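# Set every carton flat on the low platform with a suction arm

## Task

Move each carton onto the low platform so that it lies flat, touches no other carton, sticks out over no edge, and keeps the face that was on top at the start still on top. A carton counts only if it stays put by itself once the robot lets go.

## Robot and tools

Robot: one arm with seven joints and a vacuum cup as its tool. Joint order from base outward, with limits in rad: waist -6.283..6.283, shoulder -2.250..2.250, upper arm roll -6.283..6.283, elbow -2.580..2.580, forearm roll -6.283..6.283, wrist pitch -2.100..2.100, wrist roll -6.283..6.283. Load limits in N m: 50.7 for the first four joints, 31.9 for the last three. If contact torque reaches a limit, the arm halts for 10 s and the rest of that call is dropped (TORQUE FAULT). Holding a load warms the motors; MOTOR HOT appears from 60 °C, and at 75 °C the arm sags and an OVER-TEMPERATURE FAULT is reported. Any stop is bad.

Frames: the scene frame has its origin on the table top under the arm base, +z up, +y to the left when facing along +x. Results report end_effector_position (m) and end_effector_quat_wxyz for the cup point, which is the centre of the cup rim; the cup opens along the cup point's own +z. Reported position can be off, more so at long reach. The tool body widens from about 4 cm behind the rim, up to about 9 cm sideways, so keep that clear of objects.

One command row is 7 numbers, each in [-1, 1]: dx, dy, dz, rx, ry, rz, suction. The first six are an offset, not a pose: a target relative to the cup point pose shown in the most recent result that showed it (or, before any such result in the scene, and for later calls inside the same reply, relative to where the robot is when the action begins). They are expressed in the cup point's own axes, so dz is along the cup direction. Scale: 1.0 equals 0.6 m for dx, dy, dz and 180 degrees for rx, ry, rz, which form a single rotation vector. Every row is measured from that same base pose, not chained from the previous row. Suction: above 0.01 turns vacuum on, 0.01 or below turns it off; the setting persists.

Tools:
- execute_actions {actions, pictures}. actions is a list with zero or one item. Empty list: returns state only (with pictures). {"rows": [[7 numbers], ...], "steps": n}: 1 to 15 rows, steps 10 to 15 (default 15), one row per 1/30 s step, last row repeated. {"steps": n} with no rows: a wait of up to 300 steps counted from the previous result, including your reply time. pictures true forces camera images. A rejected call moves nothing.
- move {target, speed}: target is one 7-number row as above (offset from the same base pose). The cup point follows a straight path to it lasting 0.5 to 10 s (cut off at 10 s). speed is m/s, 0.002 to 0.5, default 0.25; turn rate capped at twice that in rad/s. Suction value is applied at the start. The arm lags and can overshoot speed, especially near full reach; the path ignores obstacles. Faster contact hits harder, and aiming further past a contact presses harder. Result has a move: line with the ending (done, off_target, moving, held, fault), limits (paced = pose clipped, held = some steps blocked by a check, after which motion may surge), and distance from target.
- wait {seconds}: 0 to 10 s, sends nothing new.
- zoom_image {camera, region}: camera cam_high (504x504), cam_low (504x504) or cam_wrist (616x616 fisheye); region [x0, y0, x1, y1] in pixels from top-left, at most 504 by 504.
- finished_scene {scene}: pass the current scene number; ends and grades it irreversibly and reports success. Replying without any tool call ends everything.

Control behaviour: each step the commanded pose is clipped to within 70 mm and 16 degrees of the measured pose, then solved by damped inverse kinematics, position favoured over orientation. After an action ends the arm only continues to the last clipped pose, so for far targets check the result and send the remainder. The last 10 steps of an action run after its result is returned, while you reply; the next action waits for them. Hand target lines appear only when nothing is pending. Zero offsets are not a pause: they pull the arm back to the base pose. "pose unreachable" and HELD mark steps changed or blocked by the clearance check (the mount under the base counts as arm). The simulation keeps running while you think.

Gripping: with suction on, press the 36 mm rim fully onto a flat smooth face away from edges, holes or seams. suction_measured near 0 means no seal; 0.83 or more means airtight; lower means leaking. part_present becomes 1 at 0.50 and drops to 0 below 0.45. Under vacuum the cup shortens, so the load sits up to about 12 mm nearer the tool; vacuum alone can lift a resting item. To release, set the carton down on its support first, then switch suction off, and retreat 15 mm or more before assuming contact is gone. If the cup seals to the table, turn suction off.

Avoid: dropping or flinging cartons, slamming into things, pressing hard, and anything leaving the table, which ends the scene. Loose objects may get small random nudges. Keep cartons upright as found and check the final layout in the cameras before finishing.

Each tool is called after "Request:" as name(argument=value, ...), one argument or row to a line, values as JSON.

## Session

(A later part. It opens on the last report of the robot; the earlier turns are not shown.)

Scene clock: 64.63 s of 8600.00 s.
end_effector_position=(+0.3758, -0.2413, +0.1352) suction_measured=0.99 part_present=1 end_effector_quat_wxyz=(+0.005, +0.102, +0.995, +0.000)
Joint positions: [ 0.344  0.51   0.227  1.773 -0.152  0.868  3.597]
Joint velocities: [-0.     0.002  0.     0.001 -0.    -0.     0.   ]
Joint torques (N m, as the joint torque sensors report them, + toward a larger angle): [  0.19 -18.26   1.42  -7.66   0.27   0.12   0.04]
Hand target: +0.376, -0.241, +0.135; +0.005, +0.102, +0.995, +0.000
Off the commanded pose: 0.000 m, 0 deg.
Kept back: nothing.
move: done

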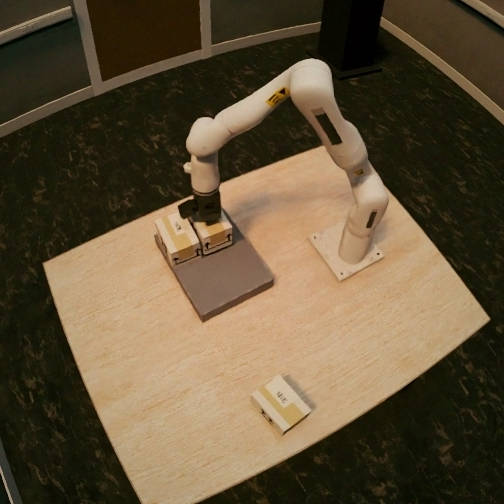

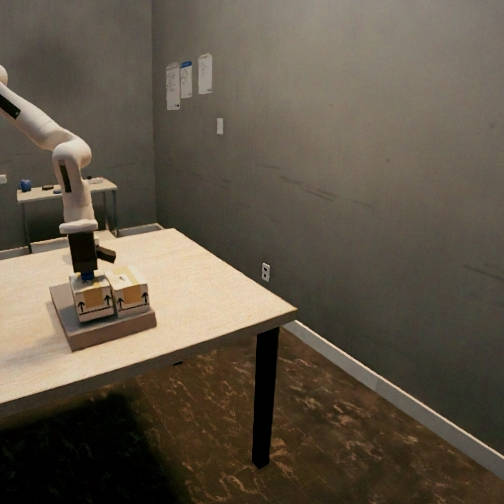

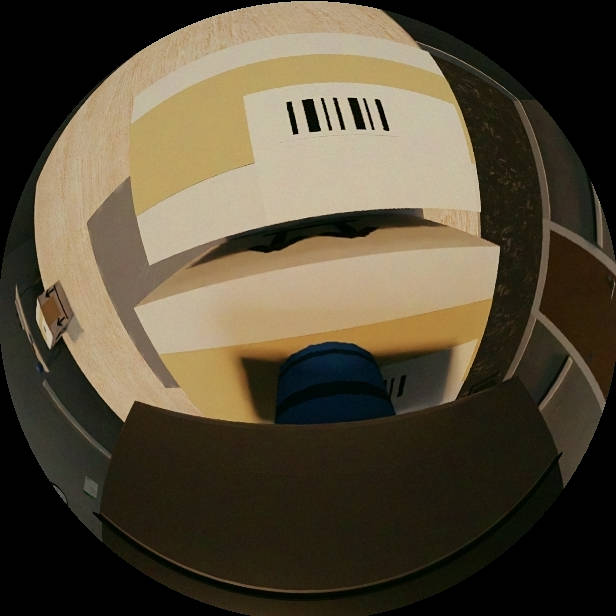

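Request:
move(
  target=[0.0065, -0.0013, 0.015, 0, 0, 0, 1],
  speed=0.03,
)

Request:
move(
  target=[0, 0, 0.01, 0, 0, 0, 1],
  speed=0.012,
)

Scene clock: 66.20 s of 8600.00 s.
end_effector_position=(+0.3720, -0.2413, +0.1262) suction_measured=0.99 part_present=1 end_effector_quat_wxyz=(+0.005, +0.102, +0.995, +0.000)
Joint positions: [ 0.35   0.518  0.224  1.795 -0.156  0.837  3.605]
Joint velocities: [ 0.    -0.     0.    -0.001 -0.001 -0.001  0.001]
Joint torques (N m, as the joint torque sensors report them, + toward a larger angle): [  0.16 -18.53   1.76  -7.36   0.29  -0.03   0.04]
Hand target: +0.372, -0.241, +0.126; +0.005, +0.102, +0.995, +0.000
Off the commanded pose: 0.000 m, 0 deg.
Kept back: nothing.
move: done

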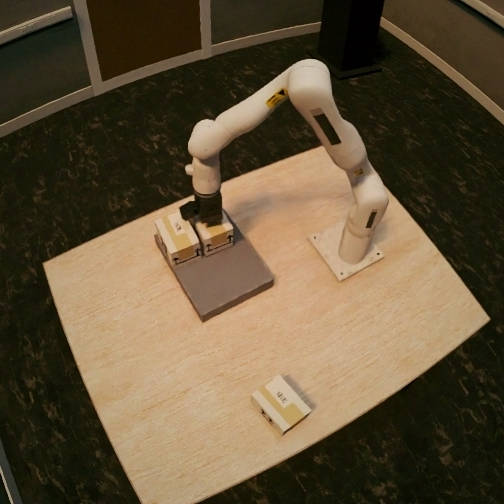

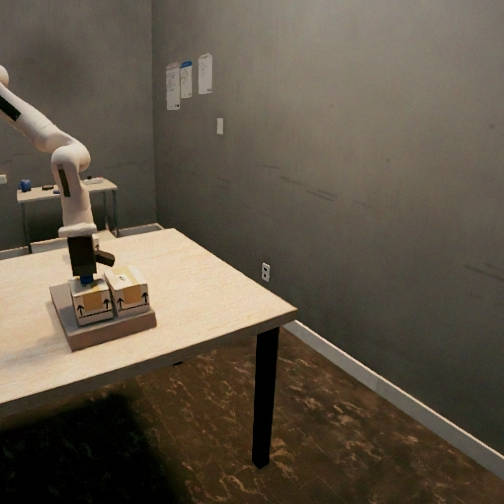

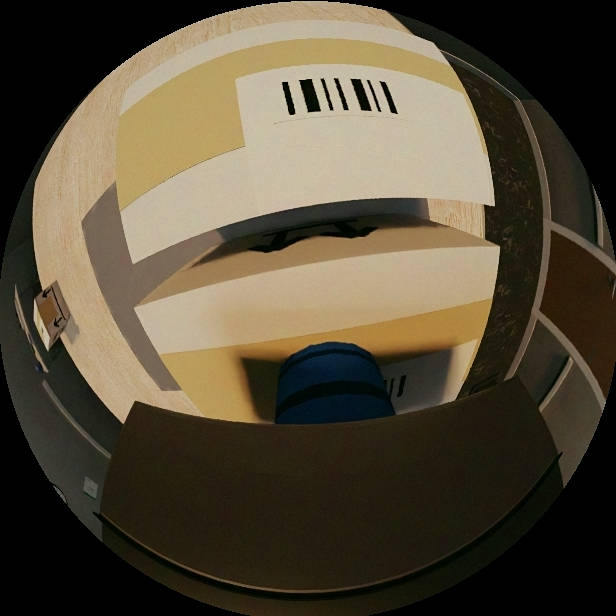

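Scene clock: 66.93 s of 8600.00 s.
end_effector_position=(+0.3727, -0.2414, +0.1212) suction_measured=0.99 part_present=1 end_effector_quat_wxyz=(+0.006, +0.102, +0.995, -0.000)
Joint positions: [ 0.352  0.526  0.221  1.801 -0.159  0.821  3.608]
Joint velocities: [ 0.001 -0.001 -0.001 -0.    -0.001  0.    -0.   ]
Joint torques (N m, as the joint torque sensors report them, + toward a larger angle): [  0.22 -17.33   1.48  -6.67   0.27  -0.17   0.05]
Hand target: +0.372, -0.241, +0.120; +0.005, +0.102, +0.995, +0.000
Off the commanded pose: 0.001 m, 0 deg.
Kept back: nothing.
move: done

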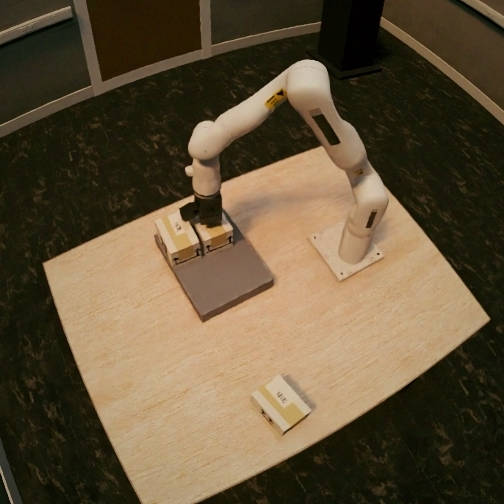

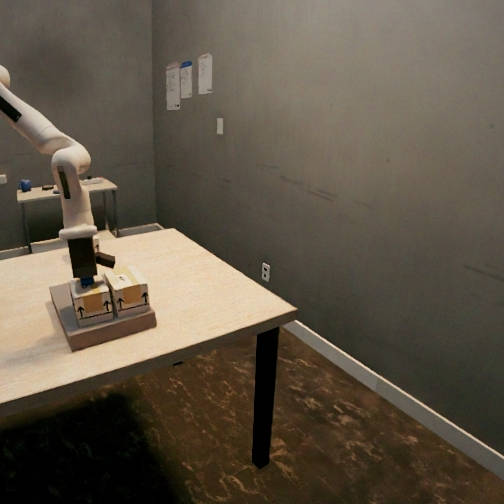

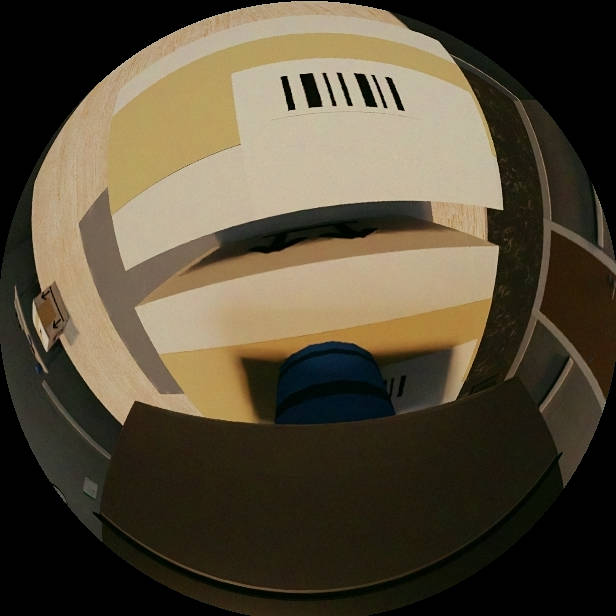

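Contact at z≈0.1212 again. Check the view before releasing.

Request:
zoom_image(
  camera="cam_low",
  region=[40, 235, 170, 355],
)

Request:
zoom_image(
  camera="cam_high",
  region=[140, 170, 290, 330],
)

Region (40, 235, 170, 355) of cam_low's 504x504 image, scaled by 3.877, with more detail than that image has; it fills the top 465 rows of this view, and the rest is white.

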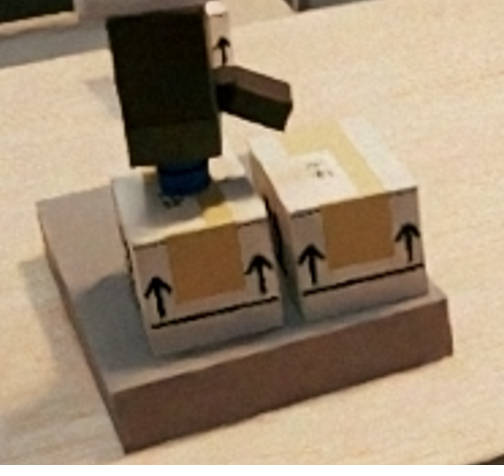

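Region (140, 170, 290, 330) of cam_high's 504x504 image, scaled by 3.150, with more detail than that image has; it fills the left 472 columns of this view, and the rest is white.

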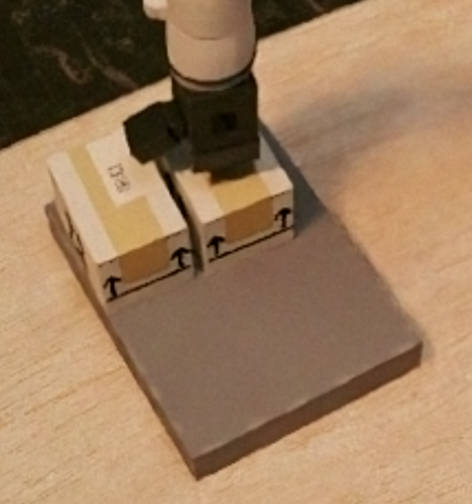

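Request:
move(
  target=[0, 0, -0.12, 0, 0, 0, 0],
  speed=0.06,
)

Scene clock: 68.83 s of 8600.00 s.
end_effector_position=(+0.3717, -0.2411, +0.1931) suction_measured=0.01 part_present=0 end_effector_quat_wxyz=(+0.006, +0.102, +0.995, -0.000)
Joint positions: [ 0.332  0.42   0.247  1.7   -0.124  1.026  3.577]
Joint velocities: [ 0.    -0.002 -0.    -0.002  0.    -0.     0.   ]
Joint torques (N m, as the joint torque sensors report them, + toward a larger angle): [ -0.01 -15.81   1.45  -7.35   0.13   0.18   0.04]
Hand target: +0.372, -0.241, +0.193; +0.006, +0.102, +0.995, -0.000
Off the commanded pose: 0.000 m, 0 deg.
Kept back: nothing.
move: done

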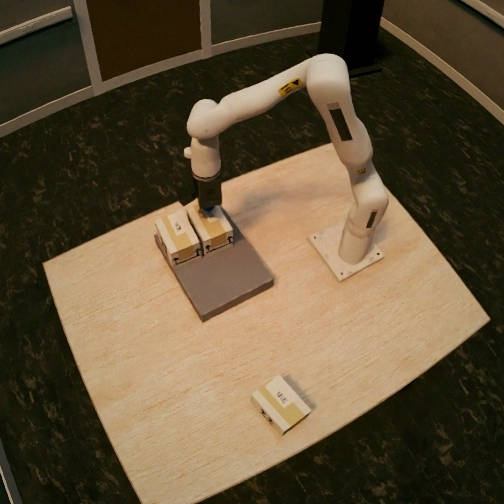

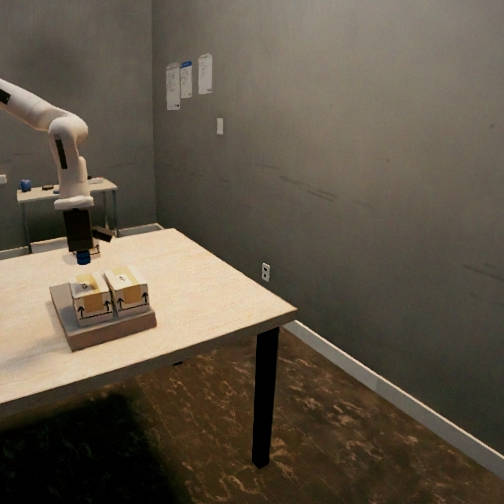

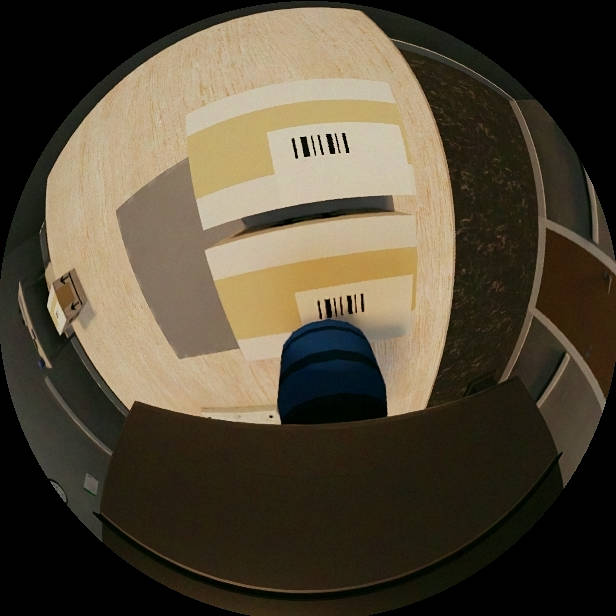

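Request:
move(
  target=[0.0352, 0.9635, 0, 0, 0, -0.06, 0],
  speed=0.35,
)

Scene clock: 72.47 s of 8600.00 s.
end_effector_position=(+0.4665, +0.3287, +0.1923) suction_measured=0.01 part_present=0 end_effector_quat_wxyz=(+0.005, +0.008, +1.000, -0.002)
Joint positions: [-0.686  0.694  0.013  1.195 -0.     1.245  2.468]
Joint velocities: [-0.004  0.012 -0.003 -0.004  0.001  0.002 -0.001]
Joint torques (N m, as the joint torque sensors report them, + toward a larger angle): [ -0.32 -21.91   0.41  -7.66   0.19   0.14  -0.01]
Hand target: +0.466, +0.329, +0.192; +0.005, +0.007, +1.000, -0.002
Off the commanded pose: 0.002 m, 0 deg.
Kept back: nothing.
move: done

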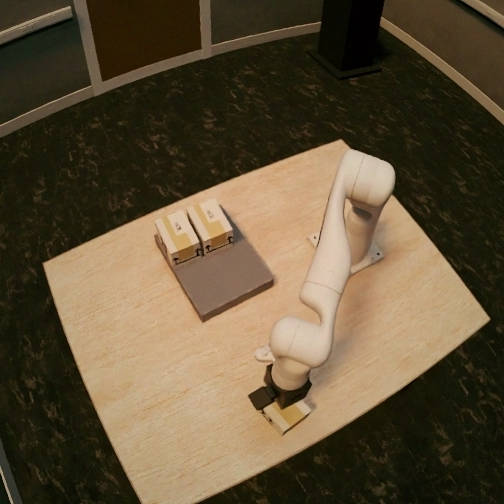

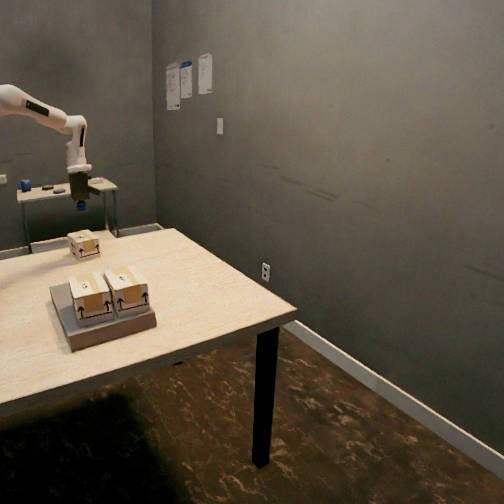

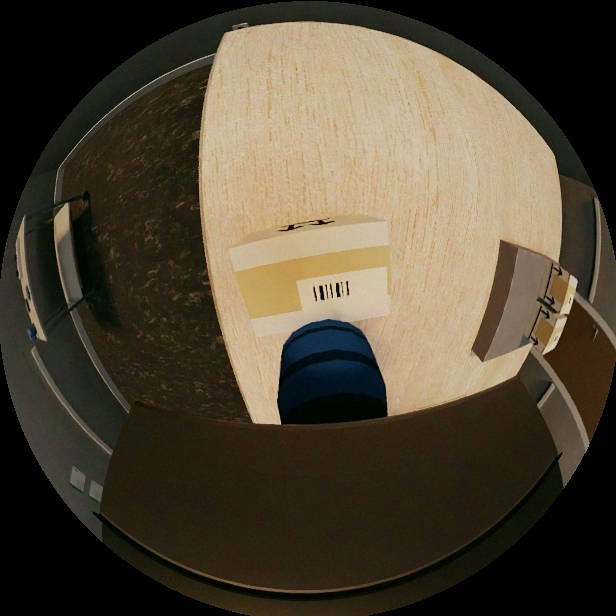

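Request:
move(
  target=[0.02, 0, 0.105, 0, 0, 0, 1],
  speed=0.15,
)

Scene clock: 74.00 s of 8600.00 s.
end_effector_position=(+0.4554, +0.3286, +0.1291) suction_measured=0.01 part_present=0 end_effector_quat_wxyz=(+0.005, +0.008, +1.000, -0.002)
Joint positions: [-0.697  0.736  0.009  1.333  0.003  1.066  2.452]
Joint velocities: [ 0.001  0.001  0.     0.     0.    -0.    -0.   ]
Joint torques (N m, as the joint torque sensors report them, + toward a larger angle): [  0.35 -21.29   0.53  -7.53   0.35   0.2    0.  ]
Hand target: +0.455, +0.329, +0.129; +0.005, +0.008, +1.000, -0.002
Off the commanded pose: 0.000 m, 0 deg.
Kept back: nothing.
move: done

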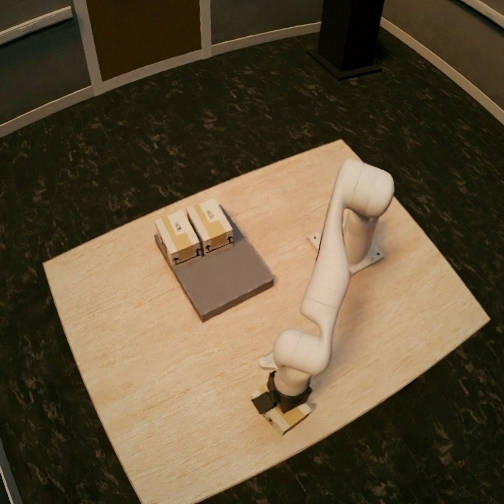

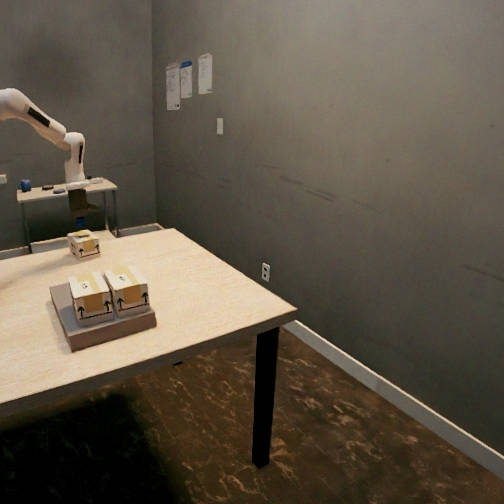

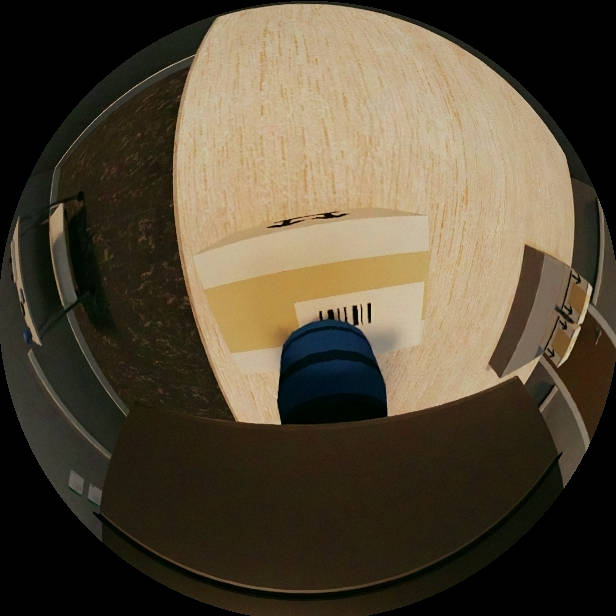

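Request:
move(
  target=[0.007, 0, 0.058, 0, 0, 0, 1],
  speed=0.06,
)

Request:
move(
  target=[0, 0, 0.02, 0, 0, 0, 1],
  speed=0.015,
)

Scene clock: 75.47 s of 8600.00 s.
end_effector_position=(+0.4517, +0.3285, +0.0943) suction_measured=0.01 part_present=0 end_effector_quat_wxyz=(+0.005, +0.008, +1.000, -0.002)
Joint positions: [-0.7    0.773  0.007  1.385  0.005  0.977  2.446]
Joint velocities: [-0.001  0.001 -0.     0.001 -0.001 -0.001  0.001]
Joint torques (N m, as the joint torque sensors report them, + toward a larger angle): [  0.25 -21.18   0.39  -6.9    0.26   0.14   0.01]
Hand target: +0.452, +0.328, +0.094; +0.005, +0.008, +1.000, -0.002
Off the commanded pose: 0.000 m, 0 deg.
Kept back: nothing.
move: done

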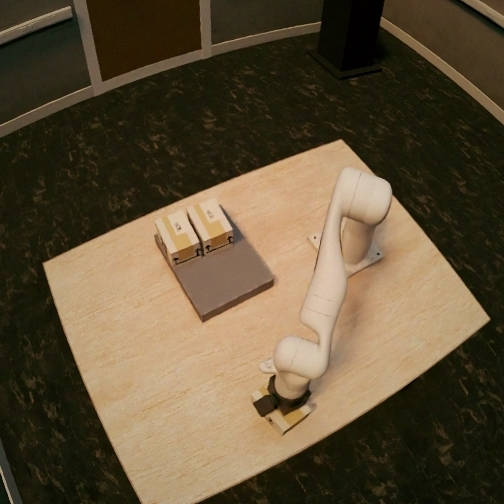

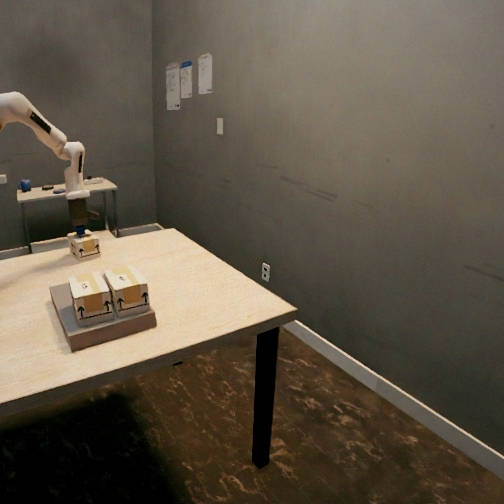

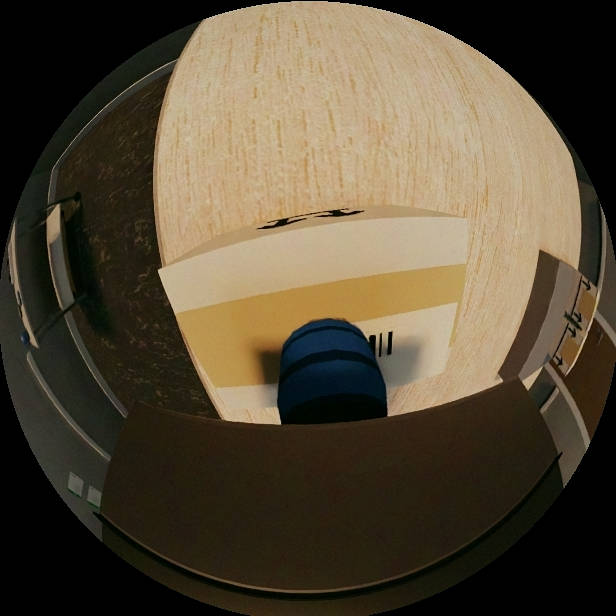

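Scene clock: 76.50 s of 8600.00 s.
end_effector_position=(+0.4519, +0.3284, +0.0823) suction_measured=0.99 part_present=1 end_effector_quat_wxyz=(+0.005, +0.008, +1.000, -0.002)
Joint positions: [-0.699  0.79   0.006  1.395  0.005  0.95   2.446]
Joint velocities: [ 0.001 -0.001 -0.     0.001  0.001 -0.001 -0.   ]
Joint torques (N m, as the joint torque sensors report them, + toward a larger angle): [  0.09 -23.49   0.44  -7.7    0.26   0.16   0.04]
Hand target: +0.452, +0.328, +0.082; +0.005, +0.008, +1.000, -0.002
Off the commanded pose: 0.000 m, 0 deg.
Kept back: nothing.
move: done

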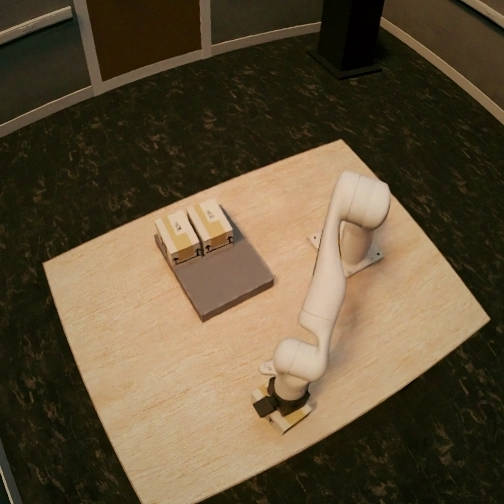

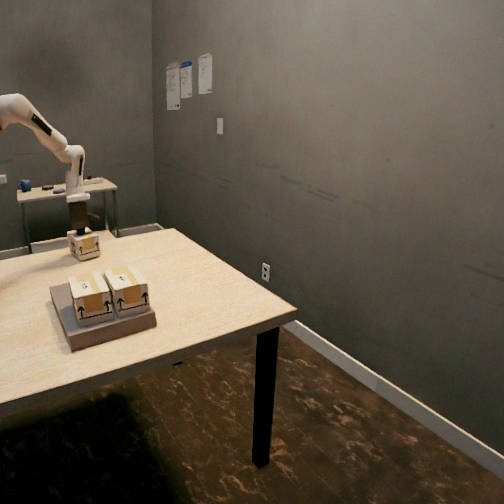

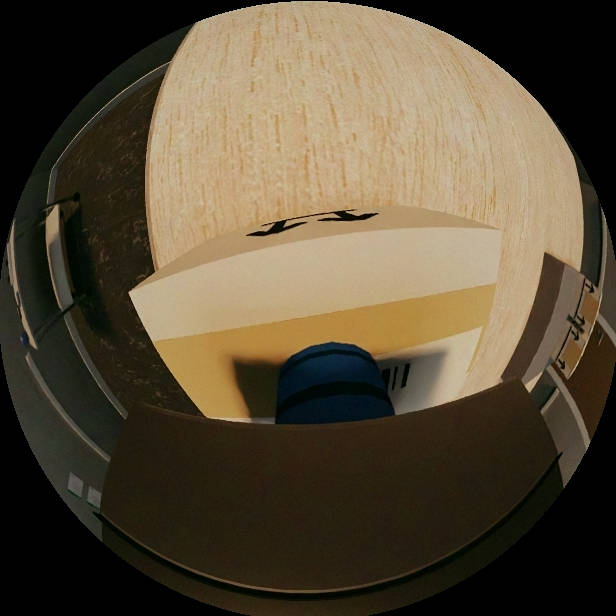

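Request:
move(
  target=[0, 0, -0.28, 0, 0, 0, 1],
  speed=0.15,
)

Scene clock: 80.17 s of 8600.00 s.
end_effector_position=(+0.4496, +0.3291, +0.2504) suction_measured=0.99 part_present=1 end_effector_quat_wxyz=(+0.005, +0.007, +1.000, -0.002)
Joint positions: [-0.707  0.623  0.016  1.137 -0.001  1.376  2.45 ]
Joint velocities: [-0.001  0.002  0.001 -0.002  0.    -0.     0.001]
Joint torques (N m, as the joint torque sensors report them, + toward a larger angle): [  0.17 -22.19   0.25  -9.3    0.3    0.2    0.14]
Hand target: +0.450, +0.329, +0.250; +0.005, +0.007, +1.000, -0.002
Off the commanded pose: 0.001 m, 0 deg.
Kept back: nothing.
move: done

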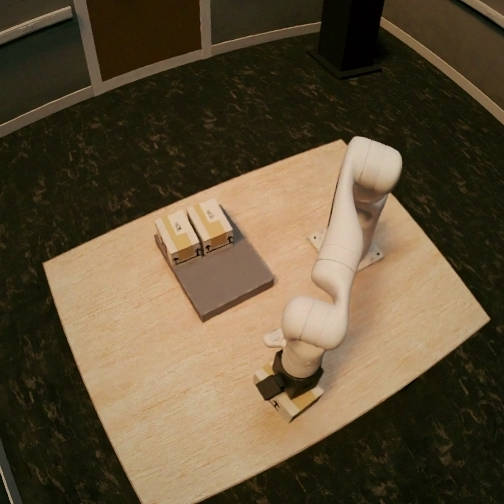

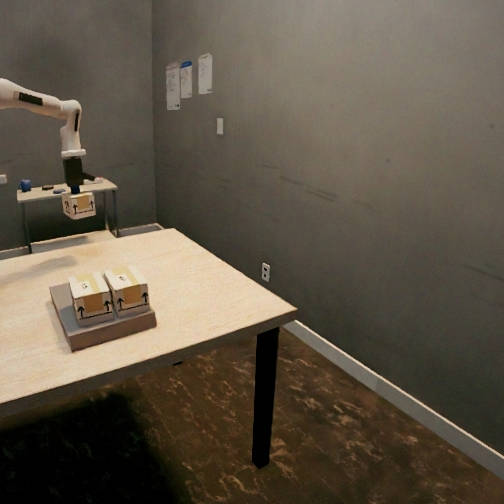

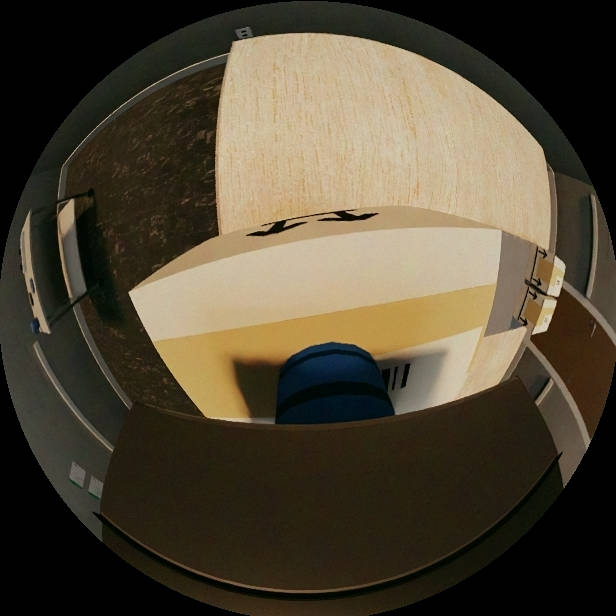

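Request:
move(
  target=[0.0493, -0.687, 0, 0, 0, -0.44, 1],
  speed=0.25,
)

Scene clock: 83.60 s of 8600.00 s.
end_effector_position=(+0.4146, -0.0816, +0.2516) suction_measured=0.99 part_present=1 end_effector_quat_wxyz=(+0.004, -0.632, +0.775, -0.004)
Joint positions: [ 0.199  0.308 -0.106  1.646  0.033  1.178  4.613]
Joint velocities: [0.005 0.001 0.011 0.    0.001 0.001 0.003]
Joint torques (N m, as the joint torque sensors report them, + toward a larger angle): [  0.3  -16.07  -0.79  -8.96  -0.04   0.13   0.31]
Hand target: +0.415, -0.082, +0.252; +0.004, -0.632, +0.775, -0.004
Off the commanded pose: 0.001 m, 0 deg.
Kept back: nothing.
move: done

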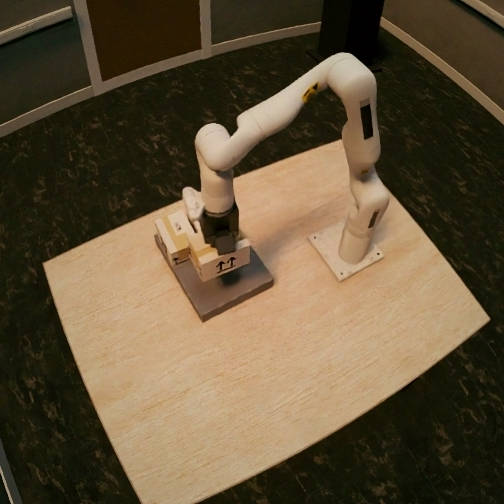

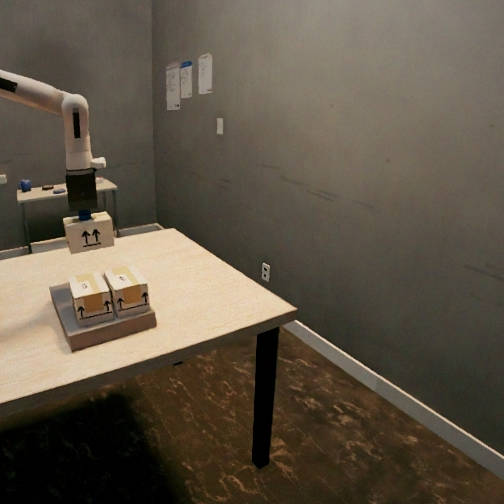

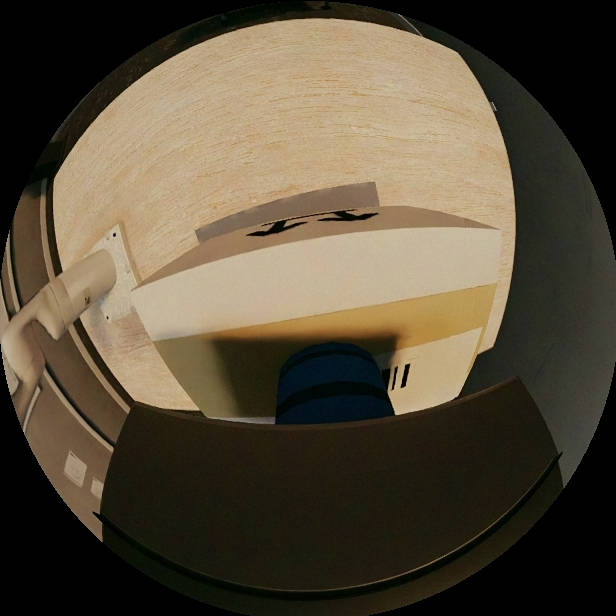

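Request:
move(
  target=[0, -0.009, 0.15, 0, 0, 0, 1],
  speed=0.1,
)

Request:
zoom_image(
  camera="cam_high",
  region=[140, 170, 290, 330],
)

Request:
zoom_image(
  camera="cam_low",
  region=[30, 200, 170, 355],
)

Scene clock: 85.57 s of 8600.00 s.
end_effector_position=(+0.4212, -0.0831, +0.1619) suction_measured=0.99 part_present=1 end_effector_quat_wxyz=(+0.004, -0.632, +0.775, -0.004)
Joint positions: [ 0.195  0.427 -0.103  1.789  0.053  0.916  4.596]
Joint velocities: [-0.001  0.003 -0.001 -0.     0.001  0.001  0.   ]
Joint torques (N m, as the joint torque sensors report them, + toward a larger angle): [  0.09 -17.04  -0.3   -7.8    0.27   0.02   0.07]
Hand target: +0.421, -0.083, +0.162; +0.004, -0.632, +0.775, -0.004
Off the commanded pose: 0.000 m, 0 deg.
Kept back: nothing.
move: done

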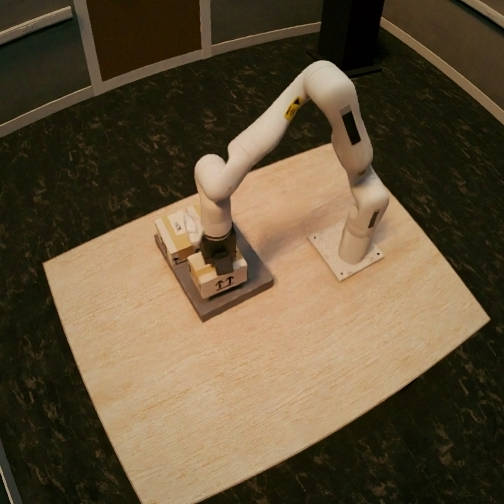

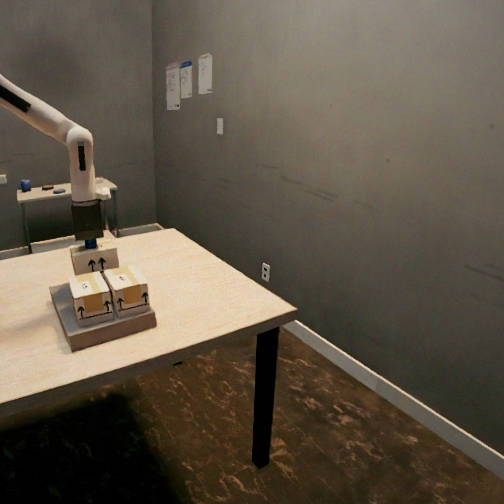

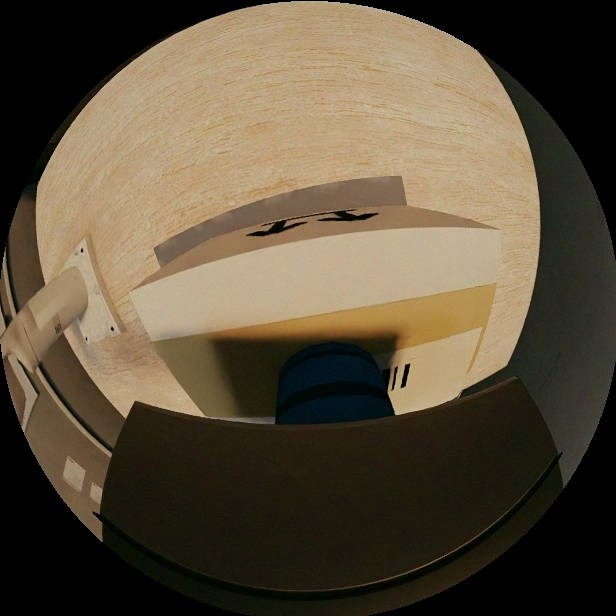

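Region (140, 170, 290, 330) of cam_high's 504x504 image, scaled by 3.150, with more detail than that image has; it fills the left 472 columns of this view, and the rest is white.

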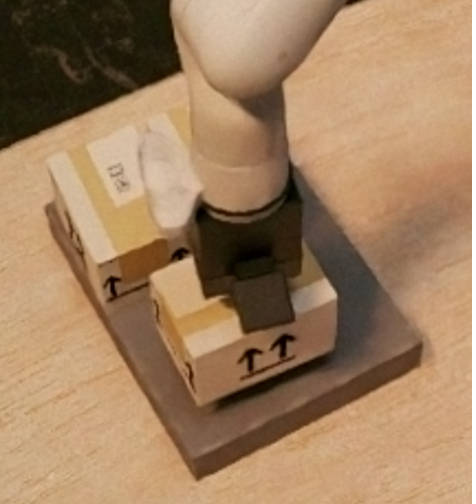

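Region (30, 200, 170, 355) of cam_low's 504x504 image, scaled by 3.252, with more detail than that image has; it fills the left 455 columns of this view, and the rest is white.

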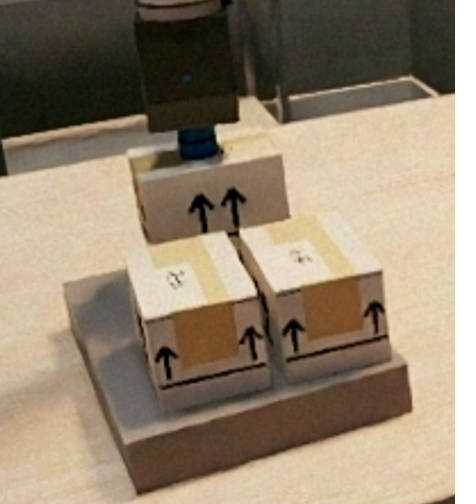

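Request:
zoom_image(
  camera="cam_high",
  region=[180, 240, 280, 325],
)

Region (180, 240, 280, 325) of cam_high's 504x504 image, scaled by 5.040, with more detail than that image has; it fills the top 428 rows of this view, and the rest is white.

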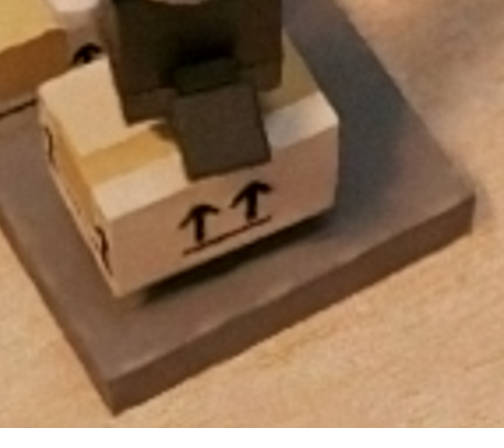

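Request:
move(
  target=[0.0247, 0.0375, 0, 0, 0, -0.022, 1],
  speed=0.05,
)

Request:
zoom_image(
  camera="cam_high",
  region=[180, 240, 280, 325],
)

Scene clock: 90.13 s of 8600.00 s.
end_effector_position=(+0.3962, -0.0930, +0.1614) suction_measured=0.99 part_present=1 end_effector_quat_wxyz=(+0.004, -0.658, +0.753, -0.004)
Joint positions: [ 0.243  0.386 -0.119  1.861  0.056  0.887  4.694]
Joint velocities: [-0.    -0.003  0.003 -0.    -0.001  0.     0.001]
Joint torques (N m, as the joint torque sensors report them, + toward a larger angle): [  0.1  -16.3   -0.14  -7.49   0.27   0.08   0.16]
Hand target: +0.396, -0.093, +0.162; +0.004, -0.658, +0.753, -0.005
Off the commanded pose: 0.000 m, 0 deg.
Kept back: nothing.
After step 90, 0.63 s passed at rest.
move: done

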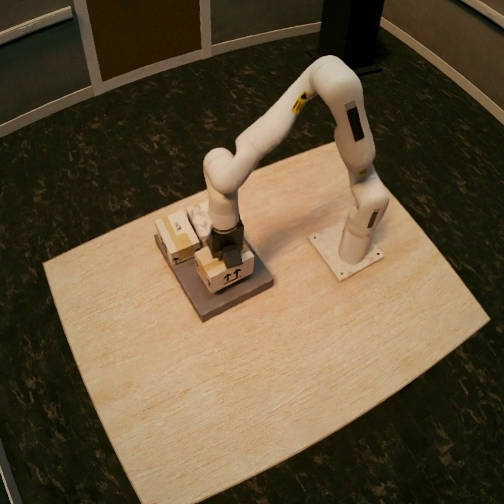

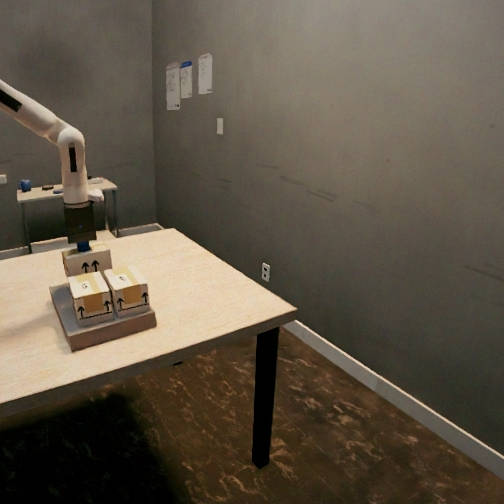

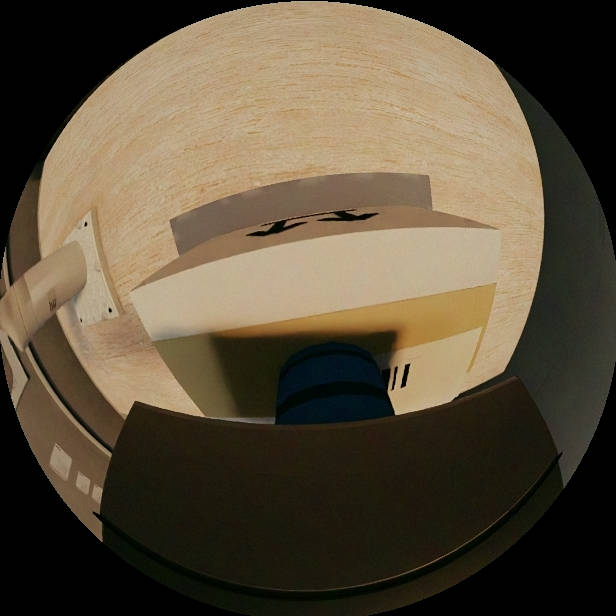

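Region (180, 240, 280, 325) of cam_high's 504x504 image, scaled by 5.040, with more detail than that image has; it fills the top 428 rows of this view, and the rest is white.

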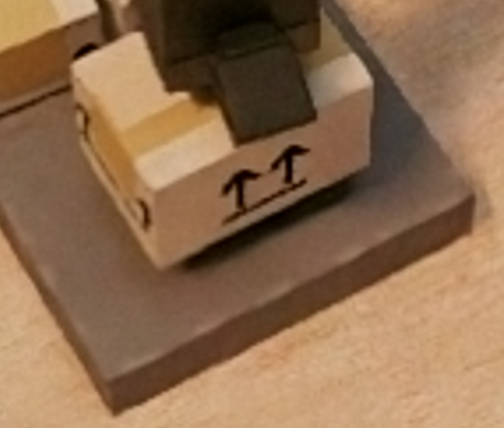

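Request:
move(
  target=[0, 0, 0.058, 0, 0, 0, 1],
  speed=0.05,
)

Request:
move(
  target=[0, 0, 0.01, 0, 0, 0, 1],
  speed=0.012,
)

Scene clock: 91.67 s of 8600.00 s.
end_effector_position=(+0.3967, -0.0932, +0.1267) suction_measured=0.99 part_present=1 end_effector_quat_wxyz=(+0.004, -0.658, +0.753, -0.005)
Joint positions: [ 0.238  0.444 -0.115  1.908  0.068  0.781  4.683]
Joint velocities: [ 0.     0.001 -0.001  0.001  0.001  0.001  0.   ]
Joint torques (N m, as the joint torque sensors report them, + toward a larger angle): [  0.27 -17.    -0.25  -6.86   0.19   0.05   0.  ]
Hand target: +0.397, -0.093, +0.127; +0.004, -0.658, +0.753, -0.004
Off the commanded pose: 0.000 m, 0 deg.
Kept back: nothing.
move: done

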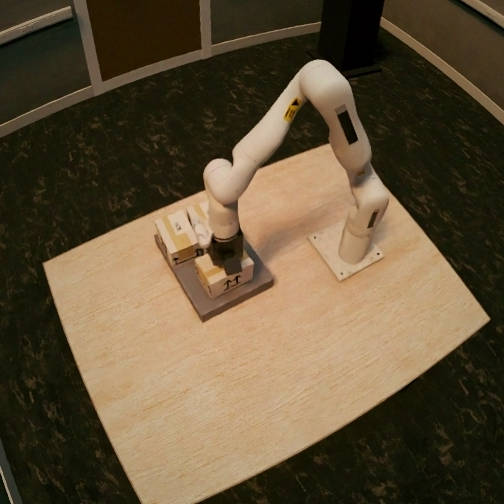

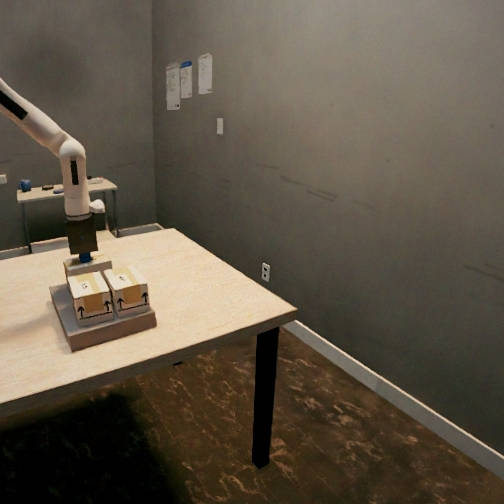

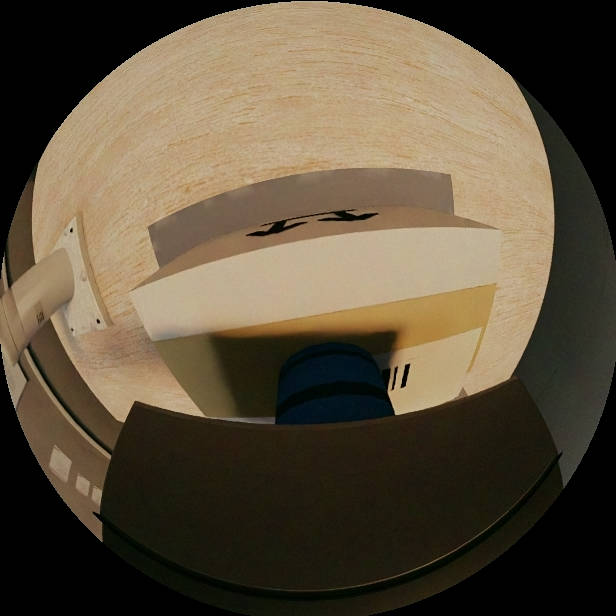

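Scene clock: 92.40 s of 8600.00 s.
end_effector_position=(+0.3972, -0.0933, +0.1212) suction_measured=0.99 part_present=1 end_effector_quat_wxyz=(+0.004, -0.658, +0.753, -0.005)
Joint positions: [ 0.237  0.454 -0.114  1.915  0.07   0.764  4.681]
Joint velocities: [-0.002  0.001 -0.    -0.001  0.001  0.001 -0.   ]
Joint torques (N m, as the joint torque sensors report them, + toward a larger angle): [  0.26 -15.8   -0.22  -6.33   0.16  -0.05   0.07]
Hand target: +0.397, -0.093, +0.121; +0.004, -0.658, +0.753, -0.005
Off the commanded pose: 0.001 m, 0 deg.
Kept back: nothing.
move: done

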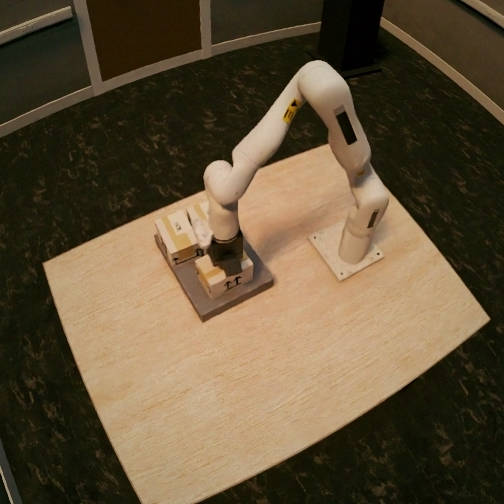

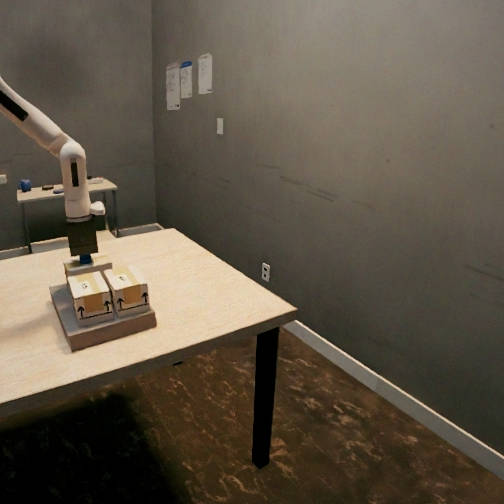

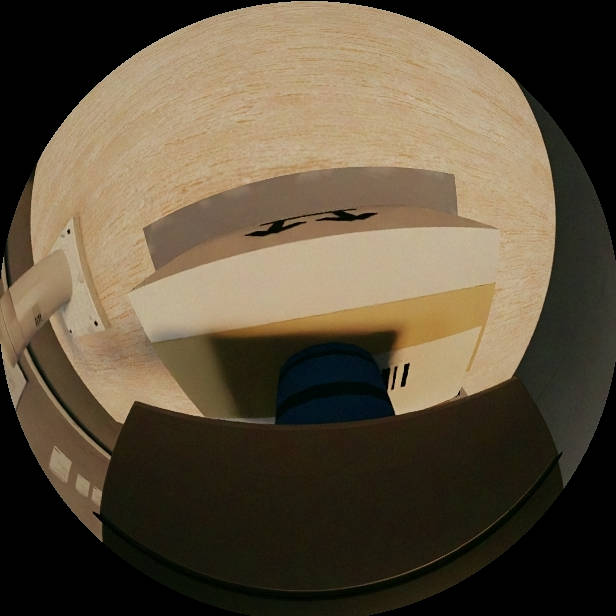

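Contact at 0.1212. Check before release.

Request:
zoom_image(
  camera="cam_high",
  region=[150, 200, 280, 325],
)

Region (150, 200, 280, 325) of cam_high's 504x504 image, scaled by 3.877, with more detail than that image has; it fills the top 485 rows of this view, and the rest is white.

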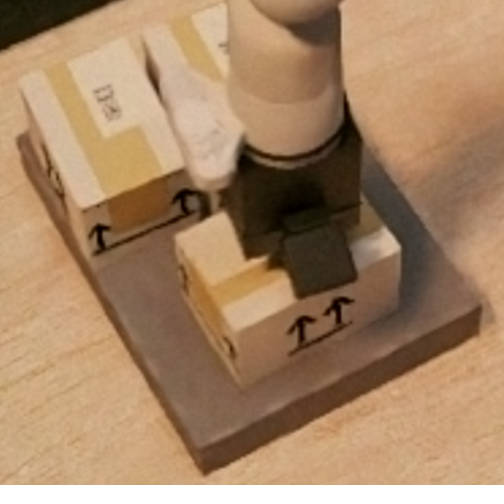

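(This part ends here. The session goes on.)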